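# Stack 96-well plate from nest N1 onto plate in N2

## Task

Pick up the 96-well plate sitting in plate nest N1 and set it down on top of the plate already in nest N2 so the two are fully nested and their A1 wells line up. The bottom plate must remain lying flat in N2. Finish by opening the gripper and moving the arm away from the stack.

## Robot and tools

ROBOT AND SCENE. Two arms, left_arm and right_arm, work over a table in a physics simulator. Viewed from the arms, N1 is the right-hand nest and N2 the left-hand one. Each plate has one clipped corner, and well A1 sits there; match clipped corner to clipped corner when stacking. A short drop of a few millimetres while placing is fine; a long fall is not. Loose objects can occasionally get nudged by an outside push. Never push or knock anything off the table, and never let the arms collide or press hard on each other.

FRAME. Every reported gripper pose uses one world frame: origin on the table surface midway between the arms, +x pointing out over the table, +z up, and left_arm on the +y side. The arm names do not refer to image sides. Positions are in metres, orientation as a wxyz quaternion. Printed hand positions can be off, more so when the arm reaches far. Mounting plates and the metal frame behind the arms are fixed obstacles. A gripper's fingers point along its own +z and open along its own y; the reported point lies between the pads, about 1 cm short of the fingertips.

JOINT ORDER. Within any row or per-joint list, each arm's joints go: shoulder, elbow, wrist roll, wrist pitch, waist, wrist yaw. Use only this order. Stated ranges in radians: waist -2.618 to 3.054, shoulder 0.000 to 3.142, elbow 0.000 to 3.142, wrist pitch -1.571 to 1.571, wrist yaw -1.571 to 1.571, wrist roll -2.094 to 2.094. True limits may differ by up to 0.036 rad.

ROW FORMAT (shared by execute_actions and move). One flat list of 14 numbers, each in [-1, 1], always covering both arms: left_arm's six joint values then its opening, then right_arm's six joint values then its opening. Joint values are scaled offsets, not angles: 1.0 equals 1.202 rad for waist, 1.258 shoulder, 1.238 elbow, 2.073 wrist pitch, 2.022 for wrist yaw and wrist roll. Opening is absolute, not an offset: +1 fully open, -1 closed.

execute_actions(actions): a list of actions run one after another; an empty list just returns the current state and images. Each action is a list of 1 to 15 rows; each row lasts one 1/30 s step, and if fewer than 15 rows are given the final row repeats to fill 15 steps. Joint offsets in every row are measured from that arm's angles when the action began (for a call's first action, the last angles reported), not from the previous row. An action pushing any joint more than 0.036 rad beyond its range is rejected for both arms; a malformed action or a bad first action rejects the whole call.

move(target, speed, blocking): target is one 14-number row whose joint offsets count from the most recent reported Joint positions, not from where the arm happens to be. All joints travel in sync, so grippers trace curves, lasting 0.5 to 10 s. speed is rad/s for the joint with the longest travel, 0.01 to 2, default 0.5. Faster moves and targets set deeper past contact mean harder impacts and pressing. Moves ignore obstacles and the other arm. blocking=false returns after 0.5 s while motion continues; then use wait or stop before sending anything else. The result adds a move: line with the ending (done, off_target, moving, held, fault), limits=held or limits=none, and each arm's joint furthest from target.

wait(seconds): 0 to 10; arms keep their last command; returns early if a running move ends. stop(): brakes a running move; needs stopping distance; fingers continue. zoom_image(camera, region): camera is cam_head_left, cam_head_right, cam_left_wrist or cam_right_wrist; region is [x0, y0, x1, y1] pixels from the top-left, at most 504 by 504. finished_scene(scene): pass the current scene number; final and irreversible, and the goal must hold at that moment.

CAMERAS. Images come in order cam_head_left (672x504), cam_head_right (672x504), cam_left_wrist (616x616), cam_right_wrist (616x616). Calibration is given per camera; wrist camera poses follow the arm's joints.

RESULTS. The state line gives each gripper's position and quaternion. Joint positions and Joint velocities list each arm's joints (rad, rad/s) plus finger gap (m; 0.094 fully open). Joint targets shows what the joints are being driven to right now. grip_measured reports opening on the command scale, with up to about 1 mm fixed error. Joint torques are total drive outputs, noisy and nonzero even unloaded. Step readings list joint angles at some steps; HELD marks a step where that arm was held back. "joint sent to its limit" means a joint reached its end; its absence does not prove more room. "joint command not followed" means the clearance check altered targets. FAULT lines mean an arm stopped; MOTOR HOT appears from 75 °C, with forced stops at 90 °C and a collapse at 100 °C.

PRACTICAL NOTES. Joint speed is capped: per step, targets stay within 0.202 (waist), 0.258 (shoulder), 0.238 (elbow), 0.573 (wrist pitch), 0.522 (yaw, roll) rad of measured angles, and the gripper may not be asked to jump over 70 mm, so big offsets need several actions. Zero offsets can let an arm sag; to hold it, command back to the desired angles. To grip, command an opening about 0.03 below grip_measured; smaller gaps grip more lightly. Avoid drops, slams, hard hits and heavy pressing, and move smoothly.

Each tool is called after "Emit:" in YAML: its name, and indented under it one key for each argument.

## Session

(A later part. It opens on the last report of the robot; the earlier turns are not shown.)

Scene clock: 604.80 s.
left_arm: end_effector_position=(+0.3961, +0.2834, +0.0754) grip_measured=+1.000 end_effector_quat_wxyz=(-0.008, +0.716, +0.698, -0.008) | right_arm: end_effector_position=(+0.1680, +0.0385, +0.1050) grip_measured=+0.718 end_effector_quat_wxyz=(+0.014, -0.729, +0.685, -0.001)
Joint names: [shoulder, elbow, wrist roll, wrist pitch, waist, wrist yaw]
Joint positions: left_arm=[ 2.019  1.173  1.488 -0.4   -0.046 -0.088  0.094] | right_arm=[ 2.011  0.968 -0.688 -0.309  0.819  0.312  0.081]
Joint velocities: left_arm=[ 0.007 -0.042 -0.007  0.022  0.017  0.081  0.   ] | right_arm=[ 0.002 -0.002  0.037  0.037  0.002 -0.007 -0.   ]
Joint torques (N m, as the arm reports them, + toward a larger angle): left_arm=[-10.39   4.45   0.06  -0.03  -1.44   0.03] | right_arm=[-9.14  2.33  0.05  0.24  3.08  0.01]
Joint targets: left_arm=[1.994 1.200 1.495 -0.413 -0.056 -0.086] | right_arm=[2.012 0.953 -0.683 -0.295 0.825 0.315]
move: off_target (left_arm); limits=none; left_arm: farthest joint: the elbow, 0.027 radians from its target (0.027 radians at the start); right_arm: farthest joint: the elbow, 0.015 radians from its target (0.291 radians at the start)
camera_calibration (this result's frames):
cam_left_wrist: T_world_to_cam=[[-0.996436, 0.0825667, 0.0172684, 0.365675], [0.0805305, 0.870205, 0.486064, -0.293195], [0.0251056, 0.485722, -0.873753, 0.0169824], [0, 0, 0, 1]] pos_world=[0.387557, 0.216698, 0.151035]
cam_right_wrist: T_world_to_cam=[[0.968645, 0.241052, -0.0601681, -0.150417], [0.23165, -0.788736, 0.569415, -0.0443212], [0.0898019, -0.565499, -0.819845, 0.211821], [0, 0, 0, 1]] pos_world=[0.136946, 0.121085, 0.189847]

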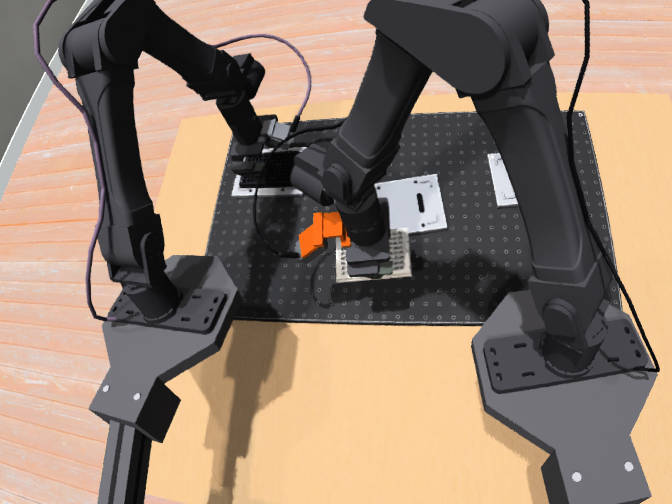

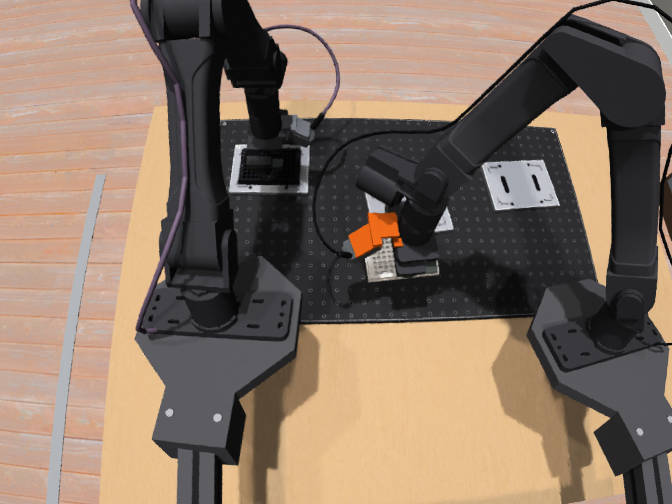

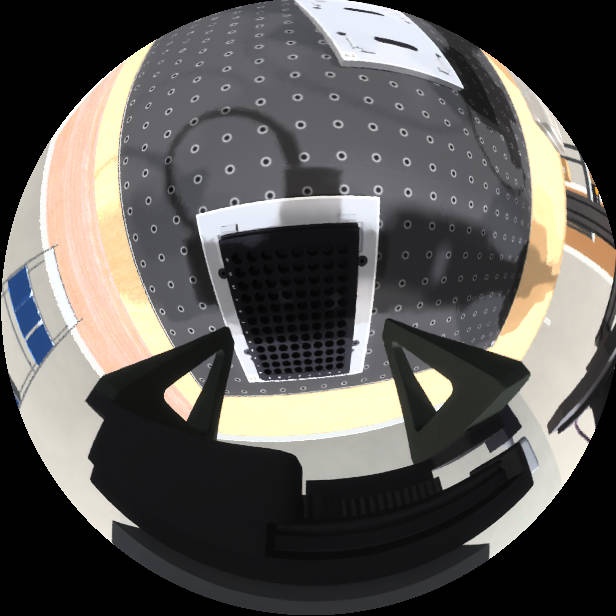

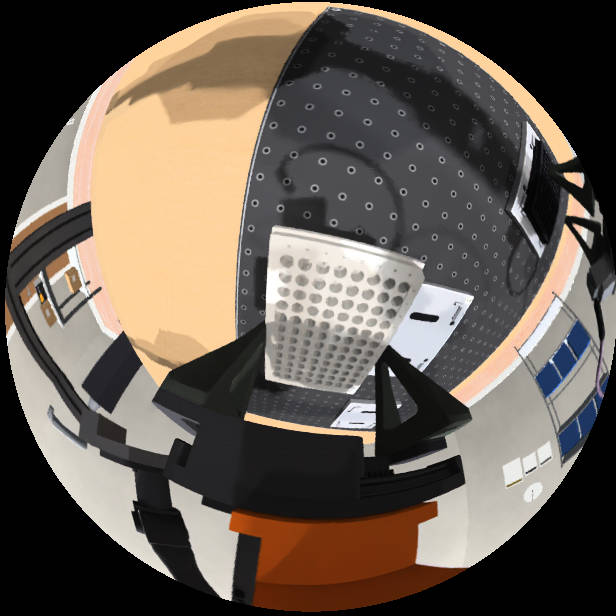

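Emit:
execute_actions:
  actions: []

Scene clock: 619.63 s.
left_arm: end_effector_position=(+0.3961, +0.2834, +0.0754) grip_measured=+1.000 end_effector_quat_wxyz=(-0.008, +0.716, +0.698, -0.008) | right_arm: end_effector_position=(+0.1680, +0.0386, +0.1050) grip_measured=+0.718 end_effector_quat_wxyz=(+0.015, -0.729, +0.685, -0.001)
Joint names: [shoulder, elbow, wrist roll, wrist pitch, waist, wrist yaw]
Joint positions: left_arm=[ 2.019  1.173  1.488 -0.4   -0.046 -0.088  0.094] | right_arm=[ 2.011  0.968 -0.688 -0.309  0.819  0.312  0.081]
Joint velocities: left_arm=[-0.002  0.012  0.022 -0.037 -0.012  0.022  0.   ] | right_arm=[-0.002  0.007 -0.037  0.037  0.007 -0.066 -0.   ]
Joint torques (N m, as the arm reports them, + toward a larger angle): left_arm=[-10.39   4.45   0.06  -0.03  -1.44   0.03] | right_arm=[-9.15  2.37  0.06  0.25  3.09  0.01]
Joint targets: left_arm=[1.994 1.200 1.495 -0.413 -0.056 -0.086] | right_arm=[2.012 0.953 -0.683 -0.295 0.825 0.315]
camera_calibration (this result's frames):
cam_left_wrist: T_world_to_cam=[[-0.996436, 0.0825667, 0.0172684, 0.365675], [0.0805305, 0.870205, 0.486064, -0.293195], [0.0251056, 0.485722, -0.873753, 0.0169824], [0, 0, 0, 1]] pos_world=[0.387557, 0.216698, 0.151035]
cam_right_wrist: T_world_to_cam=[[0.968777, 0.24059, -0.0598978, -0.150519], [0.231143, -0.789025, 0.569221, -0.0441599], [0.0896879, -0.565293, -0.82, 0.211887], [0, 0, 0, 1]] pos_world=[0.137023, 0.121149, 0.189868]

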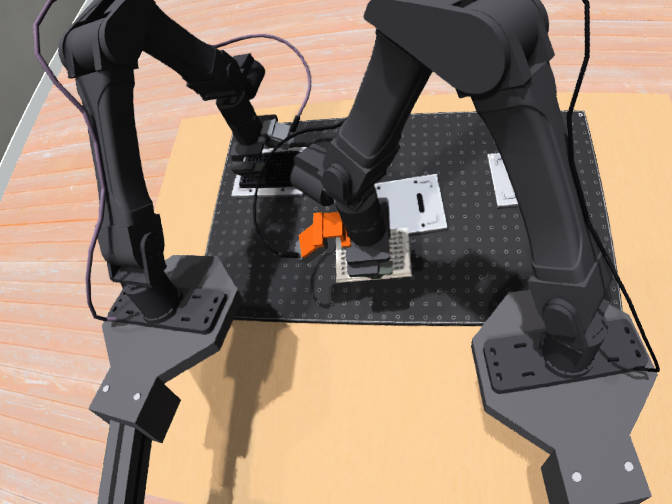

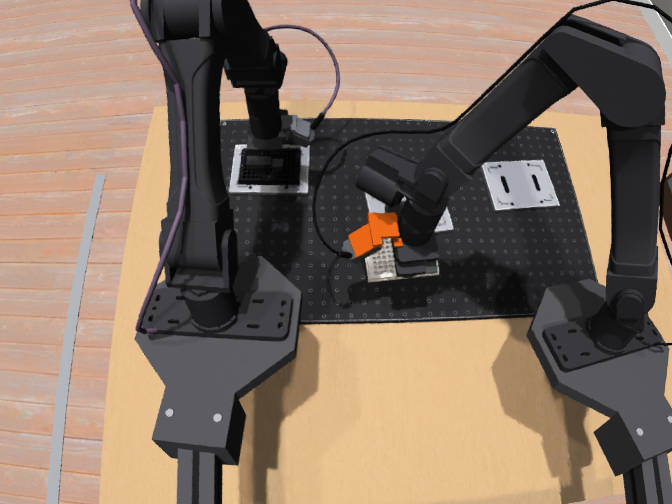

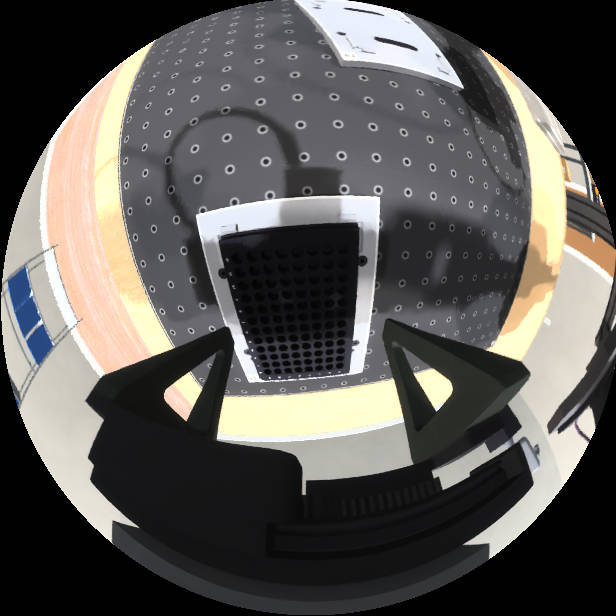

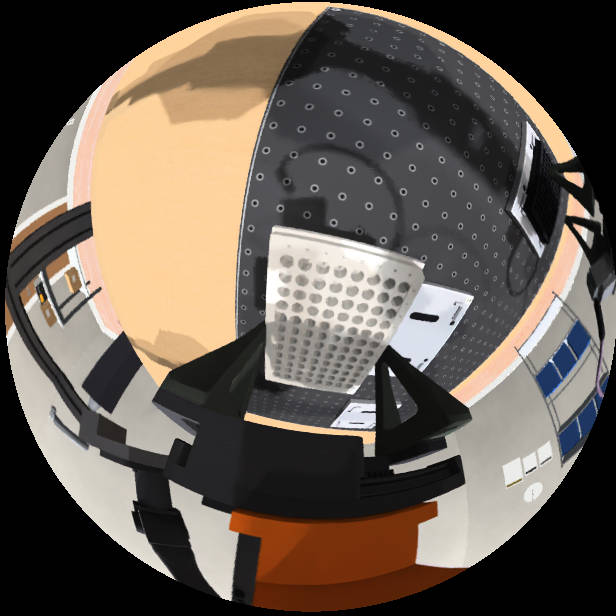

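Emit:
move:
  target: [-0.338,-0.2334,0.0035,-0.0603,-0.1423,-0.0287,1,0.132,-0.0121,0.0025,0.0753,-0.0358,-0.0114,0.68]
  speed: 0.3

Scene clock: 674.63 s.
left_arm: end_effector_position=(+0.3355, +0.2526, +0.1599) grip_measured=+1.000 end_effector_quat_wxyz=(+0.005, +0.765, +0.644, +0.005) | right_arm: end_effector_position=(+0.1601, +0.0301, +0.0550) grip_measured=+0.718 end_effector_quat_wxyz=(-0.002, -0.717, +0.697, -0.003)
Joint names: [shoulder, elbow, wrist roll, wrist pitch, waist, wrist yaw]
Joint positions: left_arm=[ 1.618  0.902  1.488 -0.512 -0.206 -0.145  0.094] | right_arm=[ 2.175  0.968 -0.688 -0.167  0.777  0.304  0.081]
Joint velocities: left_arm=[ 0.002 -0.002 -0.007  0.022 -0.002 -0.007  0.   ] | right_arm=[-0.012 -0.012  0.066 -0.037 -0.007 -0.022 -0.001]
Joint torques (N m, as the arm reports them, + toward a larger angle): left_arm=[-8.21  2.1   0.06  0.04 -1.54  0.01] | right_arm=[-9.47  1.47  0.06  0.22  2.57 -0.19]
Joint targets: left_arm=[1.594 0.884 1.495 -0.525 -0.217 -0.146] | right_arm=[2.177 0.953 -0.683 -0.153 0.776 0.290]
move: off_target (left_arm); limits=none; left_arm: farthest joint: the shoulder, 0.024 radians from its target (0.426 radians at the start); right_arm: farthest joint: the elbow, 0.015 radians from its target (0.015 radians at the start)
camera_calibration (this result's frames):
cam_left_wrist: T_world_to_cam=[[-0.973301, 0.228741, -0.0190562, 0.267443], [0.190567, 0.851557, 0.4884, -0.335206], [0.127944, 0.471729, -0.872412, 0.0761736], [0, 0, 0, 1]] pos_world=[0.314435, 0.188339, 0.235266]
cam_right_wrist: T_world_to_cam=[[0.974633, 0.206684, -0.0858653, -0.142331], [0.217207, -0.780988, 0.585559, -0.0194285], [0.0539657, -0.589355, -0.80607, 0.172505], [0, 0, 0, 1]] pos_world=[0.133631, 0.115911, 0.138206]

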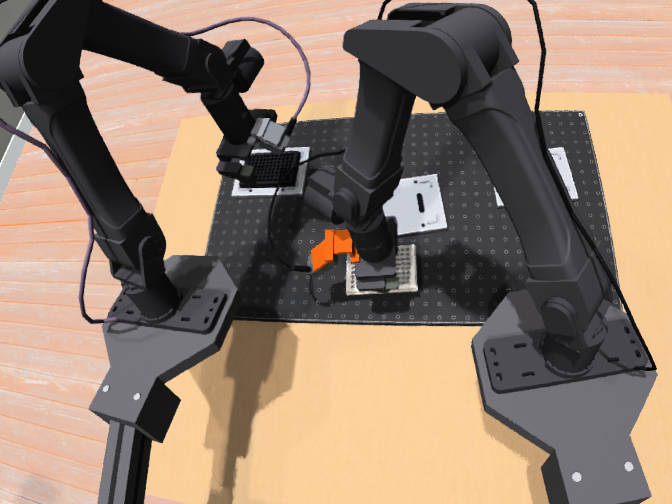

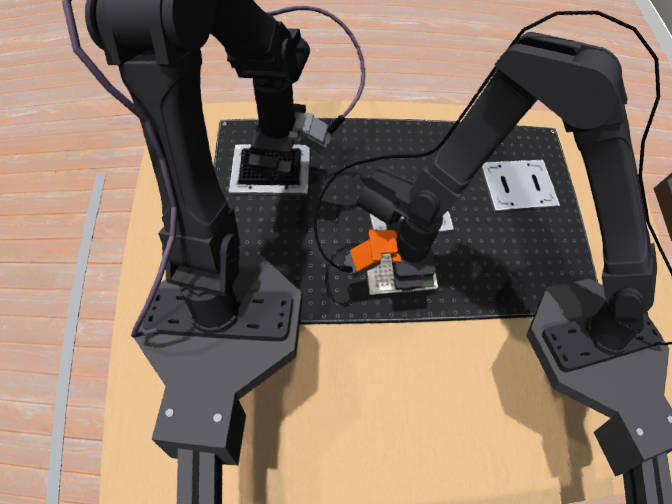

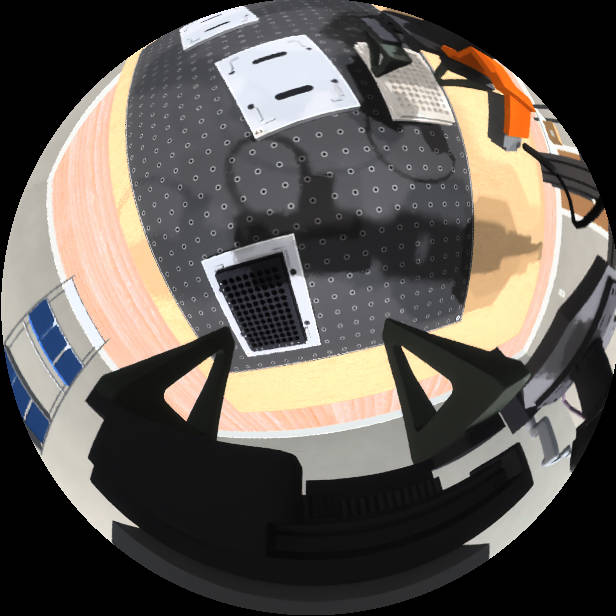

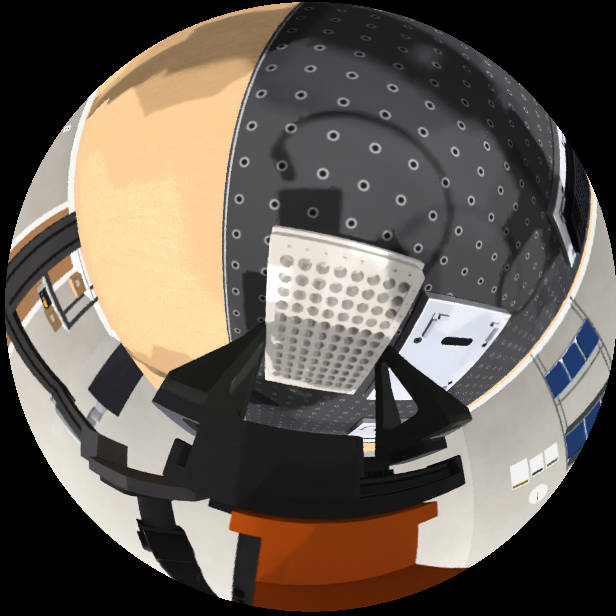

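Emit:
move:
  target: [-0.0191,-0.0145,0.0035,-0.0063,-0.0092,-0.0005,1,0.0374,-0.0121,0.0025,0.0256,-0.0075,-0.0069,0.68]
  speed: 0.06

Scene clock: 684.70 s.
left_arm: end_effector_position=(+0.3355, +0.2527, +0.1599) grip_measured=+1.000 end_effector_quat_wxyz=(+0.005, +0.765, +0.644, +0.005) | right_arm: end_effector_position=(+0.1567, +0.0277, +0.0422) grip_measured=+0.718 end_effector_quat_wxyz=(-0.006, -0.715, +0.699, -0.004)
Joint names: [shoulder, elbow, wrist roll, wrist pitch, waist, wrist yaw]
Joint positions: left_arm=[ 1.618  0.902  1.488 -0.512 -0.206 -0.145  0.094] | right_arm=[ 2.219  0.968 -0.687 -0.128  0.77   0.304  0.081]
Joint velocities: left_arm=[ 0.007  0.007 -0.022  0.007  0.002 -0.037  0.   ] | right_arm=[-0.017 -0.017 -0.022  0.022  0.002  0.007 -0.002]
Joint torques (N m, as the arm reports them, + toward a larger angle): left_arm=[-8.23  2.11  0.06  0.04 -1.57  0.01] | right_arm=[-9.39  1.23  0.06  0.16  2.53 -0.19]
Joint targets: left_arm=[1.594 0.885 1.495 -0.525 -0.217 -0.146] | right_arm=[2.222 0.953 -0.682 -0.114 0.768 0.290]
move: off_target (left_arm); limits=none; left_arm: farthest joint: the shoulder, 0.024 radians from its target (0.024 radians at the start); right_arm: farthest joint: the elbow, 0.015 radians from its target (0.015 radians at the start)
camera_calibration (this result's frames):
cam_left_wrist: T_world_to_cam=[[-0.9733, 0.228743, -0.0190656, 0.267445], [0.190515, 0.851378, 0.488733, -0.335256], [0.128026, 0.472051, -0.872225, 0.0760017], [0, 0, 0, 1]] pos_world=[0.314446, 0.188376, 0.23524]
cam_right_wrist: T_world_to_cam=[[0.975529, 0.200556, -0.0901122, -0.139392], [0.214537, -0.778536, 0.589792, -0.0129527], [0.0481307, -0.594692, -0.802512, 0.161876], [0, 0, 0, 1]] pos_world=[0.130968, 0.114138, 0.124986]

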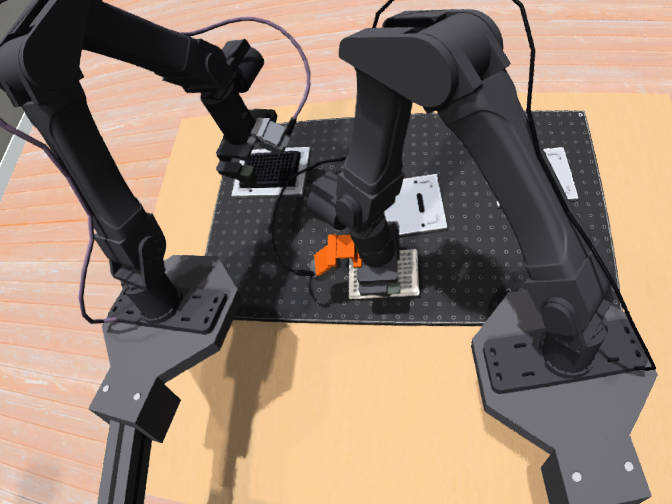

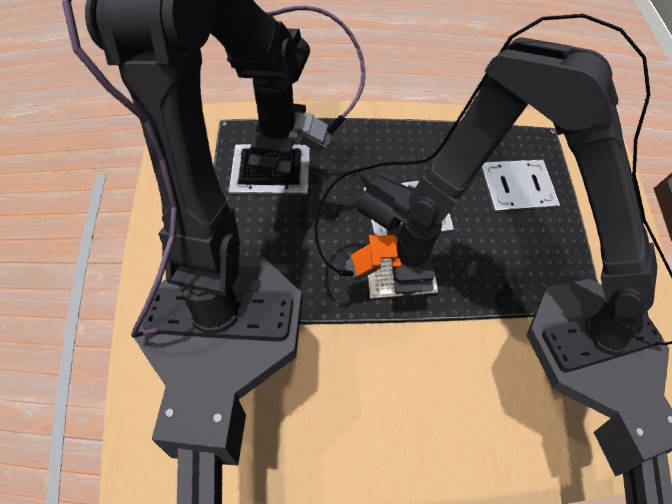

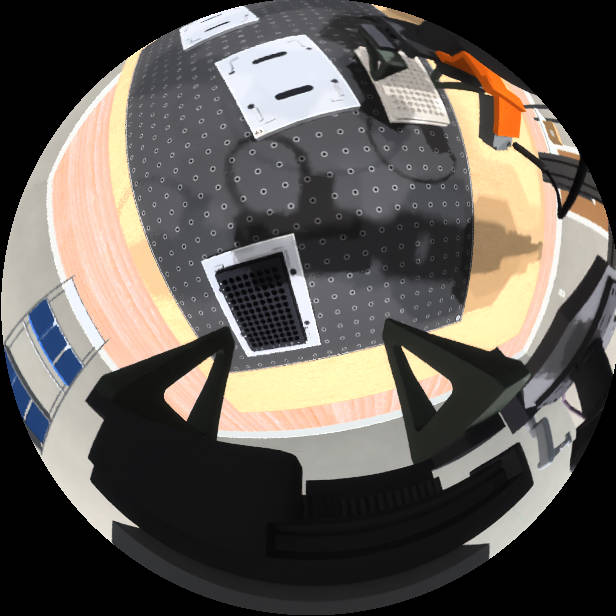

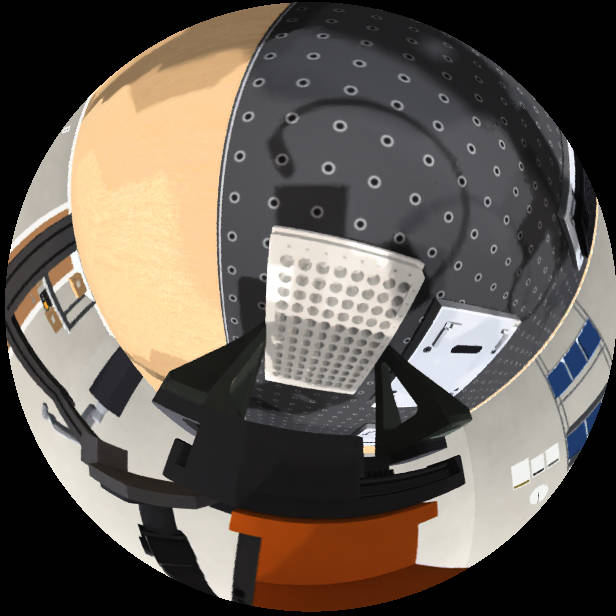

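Emit:
move:
  target: [-0.0191,-0.0145,0.0035,-0.0063,-0.0092,-0.0005,1,0.0167,-0.0121,0.0025,0.014,-0.005,-0.0069,0.68]
  speed: 0.03

Scene clock: 688.87 s.
left_arm: end_effector_position=(+0.3355, +0.2527, +0.1599) grip_measured=+1.000 end_effector_quat_wxyz=(+0.005, +0.765, +0.644, +0.005) | right_arm: end_effector_position=(+0.1557, +0.0262, +0.0372) grip_measured=+0.718 end_effector_quat_wxyz=(-0.007, -0.714, +0.700, -0.005)
Joint names: [shoulder, elbow, wrist roll, wrist pitch, waist, wrist yaw]
Joint positions: left_arm=[ 1.618  0.902  1.488 -0.512 -0.206 -0.145  0.094] | right_arm=[ 2.236  0.968 -0.687 -0.113  0.765  0.303  0.081]
Joint velocities: left_arm=[-0.022 -0.012 -0.051 -0.037 -0.017  0.022  0.   ] | right_arm=[ 0.007 -0.012 -0.081  0.081  0.002 -0.051 -0.001]
Joint torques (N m, as the arm reports them, + toward a larger angle): left_arm=[-8.23  2.12  0.06  0.04 -1.57  0.  ] | right_arm=[-9.27  1.13  0.05  0.21  2.54 -0.19]
Joint targets: left_arm=[1.594 0.885 1.495 -0.525 -0.217 -0.146] | right_arm=[2.240 0.953 -0.682 -0.099 0.764 0.289]
move: off_target (left_arm); limits=none; left_arm: farthest joint: the shoulder, 0.024 radians from its target (0.024 radians at the start); right_arm: farthest joint: the elbow, 0.015 radians from its target (0.015 radians at the start)
camera_calibration (this result's frames):
cam_left_wrist: T_world_to_cam=[[-0.9733, 0.228743, -0.0190656, 0.267445], [0.190515, 0.851378, 0.488733, -0.335256], [0.128026, 0.472051, -0.872225, 0.0760017], [0, 0, 0, 1]] pos_world=[0.314446, 0.188376, 0.23524]
cam_right_wrist: T_world_to_cam=[[0.976133, 0.196655, -0.0921446, -0.138472], [0.212524, -0.777682, 0.591645, -0.0107018], [0.0446908, -0.597108, -0.800915, 0.157558], [0, 0, 0, 1]] pos_world=[0.1304, 0.112988, 0.119763]

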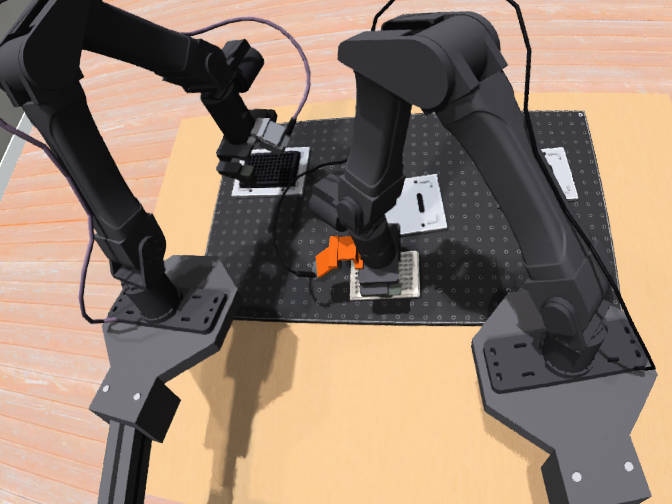

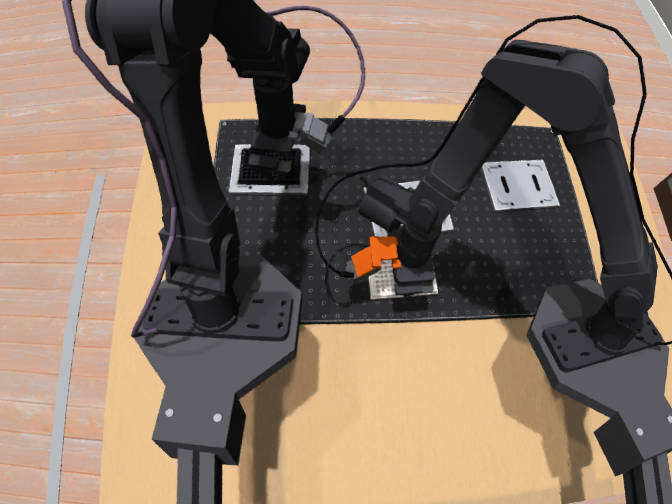

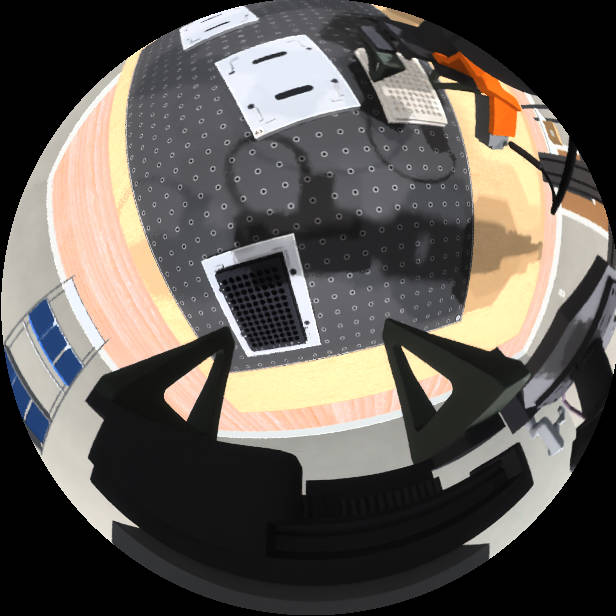

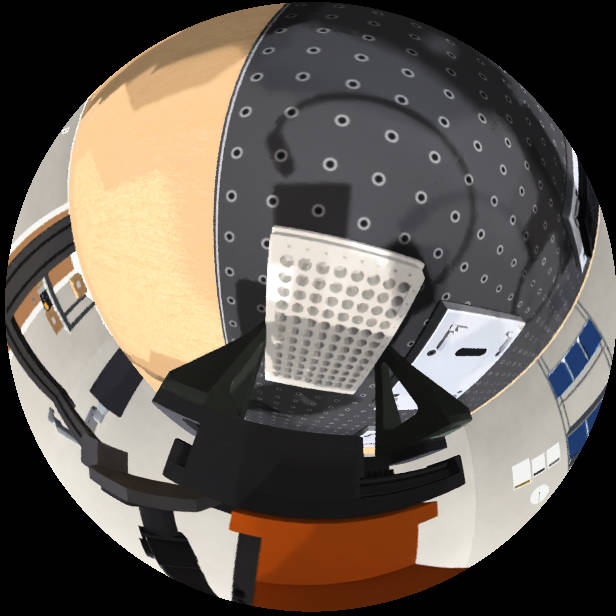

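Emit:
move:
  target: [-0.0191,-0.0145,0.0035,-0.0063,-0.0092,-0.0005,1,0.0119,-0.0121,0.0025,0.0111,-0.002,-0.0069,0.68]
  speed: 0.02

Scene clock: 692.33 s.
left_arm: end_effector_position=(+0.3355, +0.2527, +0.1599) grip_measured=+1.000 end_effector_quat_wxyz=(+0.005, +0.765, +0.644, +0.005) | right_arm: end_effector_position=(+0.1544, +0.0259, +0.0345) grip_measured=+0.718 end_effector_quat_wxyz=(-0.008, -0.714, +0.700, -0.005)
Joint names: [shoulder, elbow, wrist roll, wrist pitch, waist, wrist yaw]
Joint positions: left_arm=[ 1.618  0.902  1.488 -0.512 -0.206 -0.145  0.094] | right_arm=[ 2.246  0.968 -0.687 -0.105  0.765  0.303  0.081]
Joint velocities: left_arm=[-0.017  0.002 -0.007 -0.022  0.002  0.007  0.   ] | right_arm=[ 0.002 -0.012 -0.037  0.007  0.012 -0.022  0.001]
Joint torques (N m, as the arm reports them, + toward a larger angle): left_arm=[-8.23  2.11  0.06  0.04 -1.57  0.  ] | right_arm=[-9.2   1.08  0.06  0.15  2.47 -0.17]
Joint targets: left_arm=[1.594 0.885 1.495 -0.525 -0.217 -0.146] | right_arm=[2.251 0.953 -0.682 -0.090 0.763 0.290]
move: off_target (left_arm); limits=none; left_arm: farthest joint: the shoulder, 0.024 radians from its target (0.024 radians at the start); right_arm: farthest joint: the elbow, 0.015 radians from its target (0.015 radians at the start)
camera_calibration (this result's frames):
cam_left_wrist: T_world_to_cam=[[-0.9733, 0.228743, -0.0190656, 0.267445], [0.190515, 0.851378, 0.488733, -0.335256], [0.128026, 0.472051, -0.872225, 0.0760017], [0, 0, 0, 1]] pos_world=[0.314446, 0.188376, 0.23524]
cam_right_wrist: T_world_to_cam=[[0.976037, 0.19661, -0.0932505, -0.137337], [0.213107, -0.776992, 0.592342, -0.00920428], [0.0440055, -0.598021, -0.800272, 0.155374], [0, 0, 0, 1]] pos_world=[0.12917, 0.112767, 0.116987]

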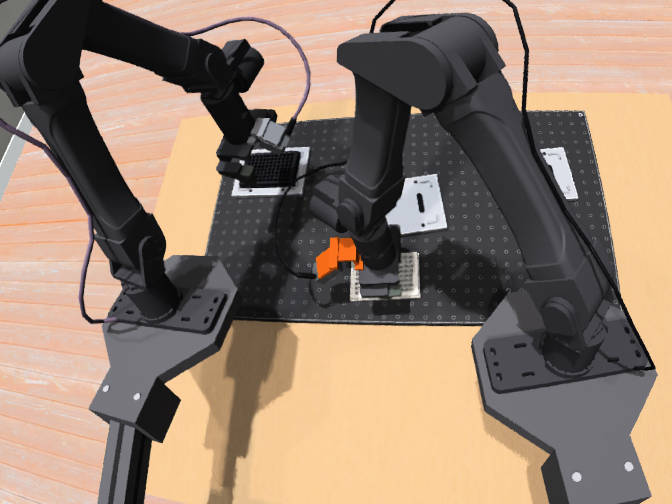

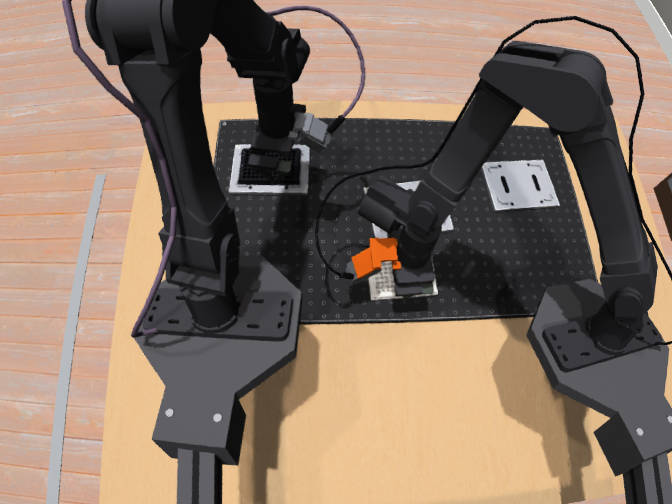

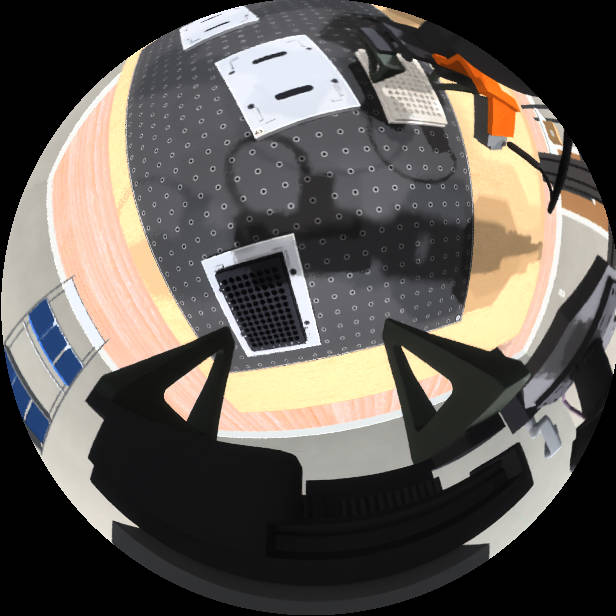

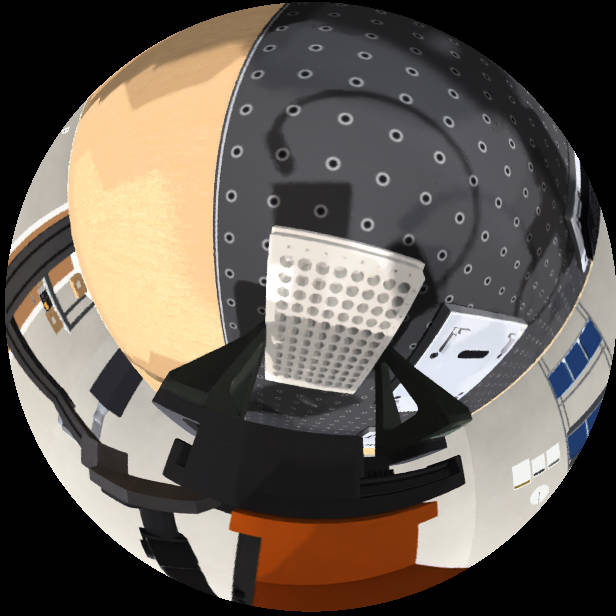

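Emit:
move:
  target: [-0.0191,-0.0145,0.0035,-0.0063,-0.0092,-0.0005,1,0.0127,-0.0121,0.0025,0.0116,-0.002,-0.0069,0.68]
  speed: 0.02

Scene clock: 695.33 s.
left_arm: end_effector_position=(+0.3355, +0.2527, +0.1599) grip_measured=+1.000 end_effector_quat_wxyz=(+0.005, +0.765, +0.644, +0.005) | right_arm: end_effector_position=(+0.1543, +0.0266, +0.0328) grip_measured=+0.708 end_effector_quat_wxyz=(-0.006, -0.713, +0.701, -0.004)
Joint names: [shoulder, elbow, wrist roll, wrist pitch, waist, wrist yaw]
Joint positions: left_arm=[ 1.618  0.902  1.488 -0.512 -0.206 -0.145  0.094] | right_arm=[ 2.252  0.968 -0.685 -0.095  0.765  0.303  0.08 ]
Joint velocities: left_arm=[-0.012 -0.017 -0.022  0.022  0.002  0.066  0.   ] | right_arm=[-0.002  0.007  0.007  0.022  0.007 -0.037 -0.001]
Joint torques (N m, as the arm reports them, + toward a larger angle): left_arm=[-8.22  2.12  0.06  0.04 -1.57  0.  ] | right_arm=[-8.81  1.07  0.05  0.19  2.49 -0.19]
Joint targets: left_arm=[1.594 0.885 1.495 -0.525 -0.217 -0.146] | right_arm=[2.261 0.953 -0.682 -0.081 0.763 0.289]
move: off_target (left_arm); limits=none; left_arm: farthest joint: the shoulder, 0.024 radians from its target (0.024 radians at the start); right_arm: farthest joint: the elbow, 0.015 radians from its target (0.015 radians at the start)
camera_calibration (this result's frames):
cam_left_wrist: T_world_to_cam=[[-0.9733, 0.228743, -0.0190656, 0.267445], [0.190515, 0.851378, 0.488733, -0.335256], [0.128026, 0.472051, -0.872225, 0.0760017], [0, 0, 0, 1]] pos_world=[0.314446, 0.188376, 0.23524]
cam_right_wrist: T_world_to_cam=[[0.976737, 0.194315, -0.0906958, -0.137619], [0.20987, -0.779376, 0.590363, -0.00697935], [0.0440301, -0.595664, -0.802026, 0.15447], [0, 0, 0, 1]] pos_world=[0.129081, 0.113314, 0.115528]

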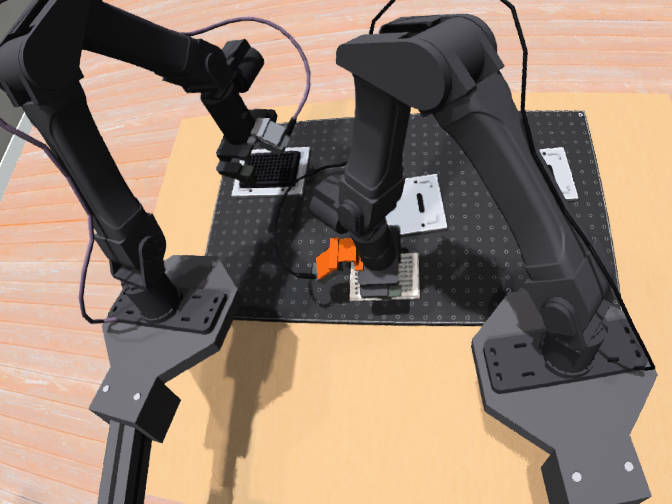

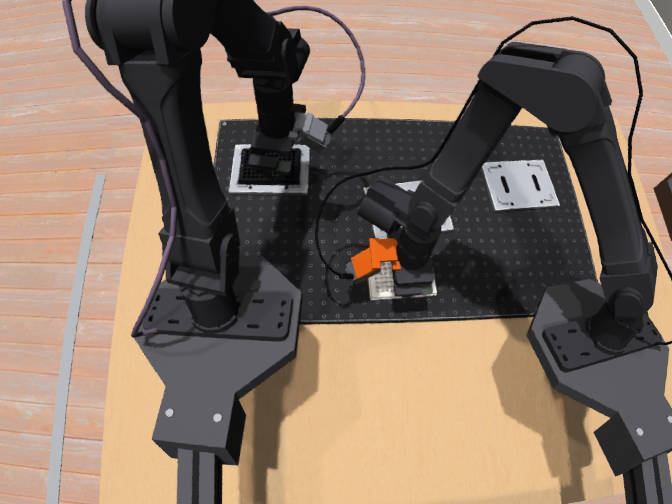

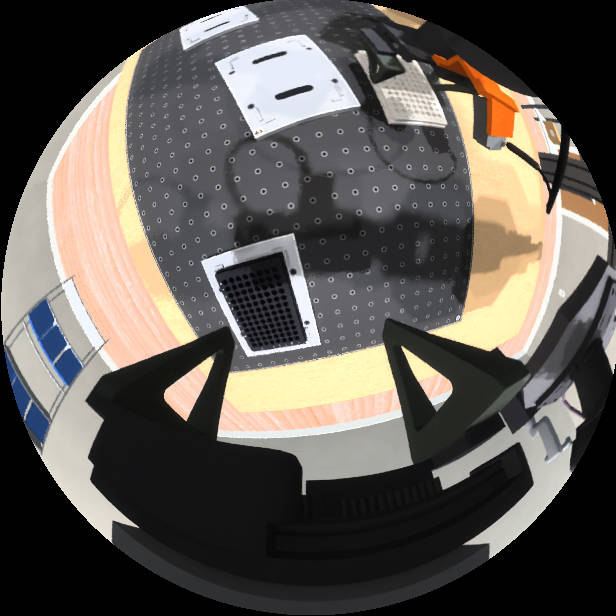

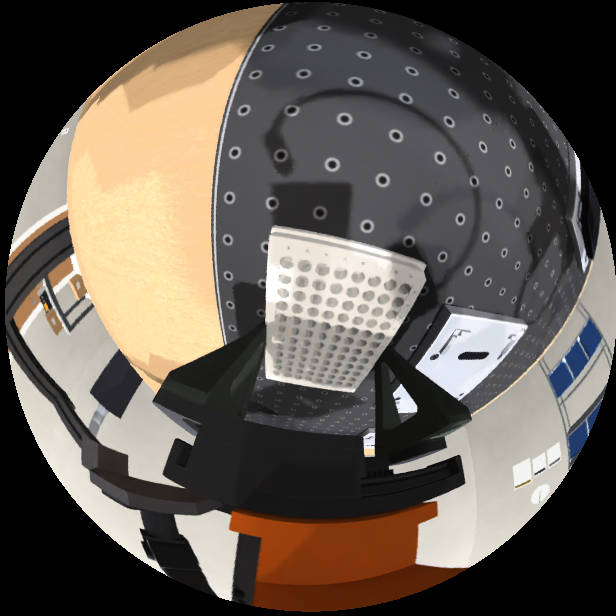

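Emit:
execute_actions:
  actions:
    - [[-0.0191,-0.0145,0.0035,-0.0063,-0.0092,-0.0005,1,-0.002,-0.0121,0.0015,0.003,-0.001,-0.0069,0.68],[-0.0191,-0.0145,0.0035,-0.0063,-0.0092,-0.0005,1,-0.003,-0.0121,0.0015,0.003,-0.001,-0.0069,0.68],[-0.0191,-0.0145,0.0035,-0.0063,-0.0092,-0.0005,1,-0.003,-0.0121,0.0015,0.003,-0.001,-0.0069,0.68],[-0.0191,-0.0145,0.0035,-0.0063,-0.0092,-0.0005,1,-0.003,-0.0121,0.0015,0.003,-0.001,-0.0069,0.74],[-0.0191,-0.0145,0.0035,-0.0063,-0.0092,-0.0005,1,-0.003,-0.0121,0.0015,0.003,-0.001,-0.0069,0.8],[-0.0191,-0.0145,0.0035,-0.0063,-0.0092,-0.0005,1,-0.003,-0.0121,0.0015,0.003,-0.001,-0.0069,0.9],[-0.0191,-0.0145,0.0035,-0.0063,-0.0092,-0.0005,1,-0.003,-0.0121,0.0015,0.003,-0.001,-0.0069,1]]

Scene clock: 704.53 s.
left_arm: end_effector_position=(+0.3355, +0.2528, +0.1599) grip_measured=+1.000 end_effector_quat_wxyz=(+0.005, +0.765, +0.644, +0.005) | right_arm: end_effector_position=(+0.1542, +0.0267, +0.0328) grip_measured=+1.000 end_effector_quat_wxyz=(-0.006, -0.713, +0.701, -0.004)
Joint names: [shoulder, elbow, wrist roll, wrist pitch, waist, wrist yaw]
Joint positions: left_arm=[ 1.618  0.902  1.488 -0.512 -0.206 -0.146  0.094] | right_arm=[ 2.252  0.968 -0.685 -0.095  0.765  0.302  0.094]
Joint velocities: left_arm=[ 0.002 -0.012  0.007 -0.007 -0.012  0.037  0.   ] | right_arm=[-0.037 -0.002  0.022 -0.081  0.012 -0.037  0.   ]
Joint torques (N m, as the arm reports them, + toward a larger angle): left_arm=[-8.22  2.12  0.06  0.04 -1.58  0.  ] | right_arm=[-10.15   1.05   0.04   0.12   2.57  -0.18]
Joint targets: left_arm=[1.594 0.885 1.495 -0.525 -0.217 -0.147] | right_arm=[2.248 0.953 -0.682 -0.089 0.764 0.289]
Step readings (joint positions):
0: left_arm=[1.618 0.902 1.488 -0.512 -0.206 -0.145] | right_arm=[2.252 0.968 -0.685 -0.095 0.765 0.303]
1: left_arm=[1.618 0.902 1.488 -0.512 -0.206 -0.146] | right_arm=[2.252 0.968 -0.685 -0.095 0.765 0.303]
2: left_arm=[1.618 0.902 1.488 -0.512 -0.206 -0.146] | right_arm=[2.252 0.968 -0.685 -0.095 0.765 0.303]
4: left_arm=[1.618 0.902 1.488 -0.512 -0.206 -0.146] | right_arm=[2.252 0.968 -0.685 -0.095 0.765 0.303]
8: left_arm=[1.618 0.902 1.488 -0.512 -0.206 -0.146] | right_arm=[2.252 0.968 -0.685 -0.095 0.765 0.302]
15: Joint positions above
camera_calibration (this result's frames):
cam_left_wrist: T_world_to_cam=[[-0.9733, 0.228745, -0.0190751, 0.267448], [0.190464, 0.851199, 0.489065, -0.335306], [0.128108, 0.472374, -0.872039, 0.0758298], [0, 0, 0, 1]] pos_world=[0.314456, 0.188414, 0.235214]
cam_right_wrist: T_world_to_cam=[[0.976685, 0.194348, -0.0911887, -0.137508], [0.210216, -0.779657, 0.589868, -0.00692026], [0.043544, -0.595285, -0.802334, 0.154599], [0, 0, 0, 1]] pos_world=[0.129025, 0.113359, 0.115583]

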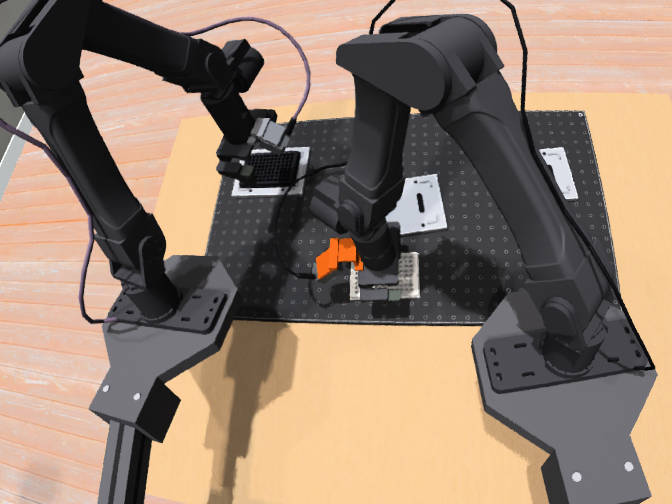

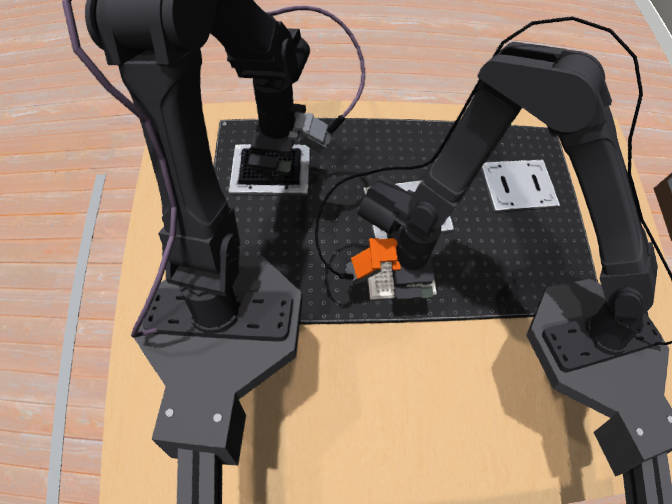

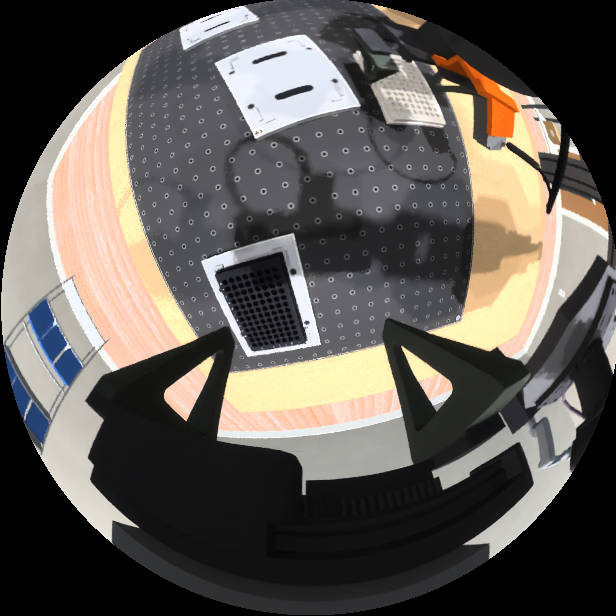

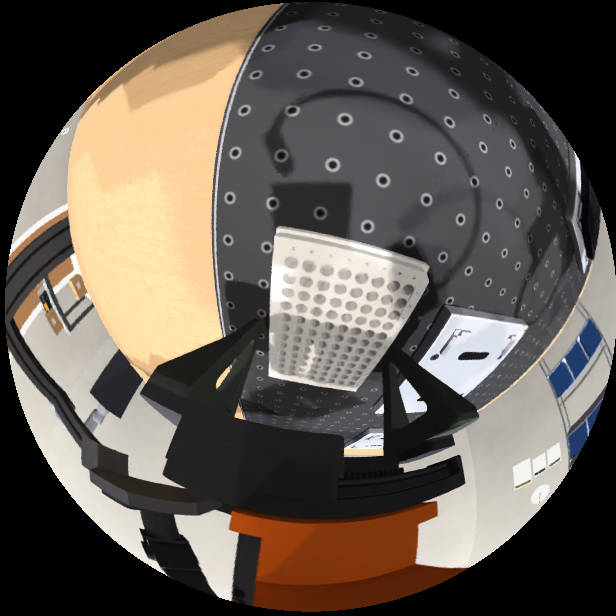

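Emit:
zoom_image:
  camera: "cam_right_wrist"
  region: [200, 200, 480, 440]

Region (200, 200, 480, 440) of cam_right_wrist's 616x616 image, scaled by 1.800, with more detail than that image has; it fills the top 432 rows of this view, and the rest is white.

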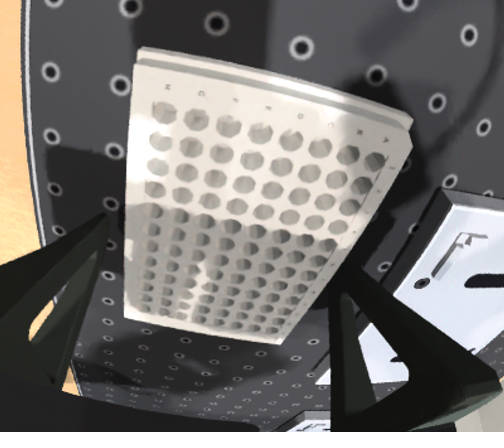

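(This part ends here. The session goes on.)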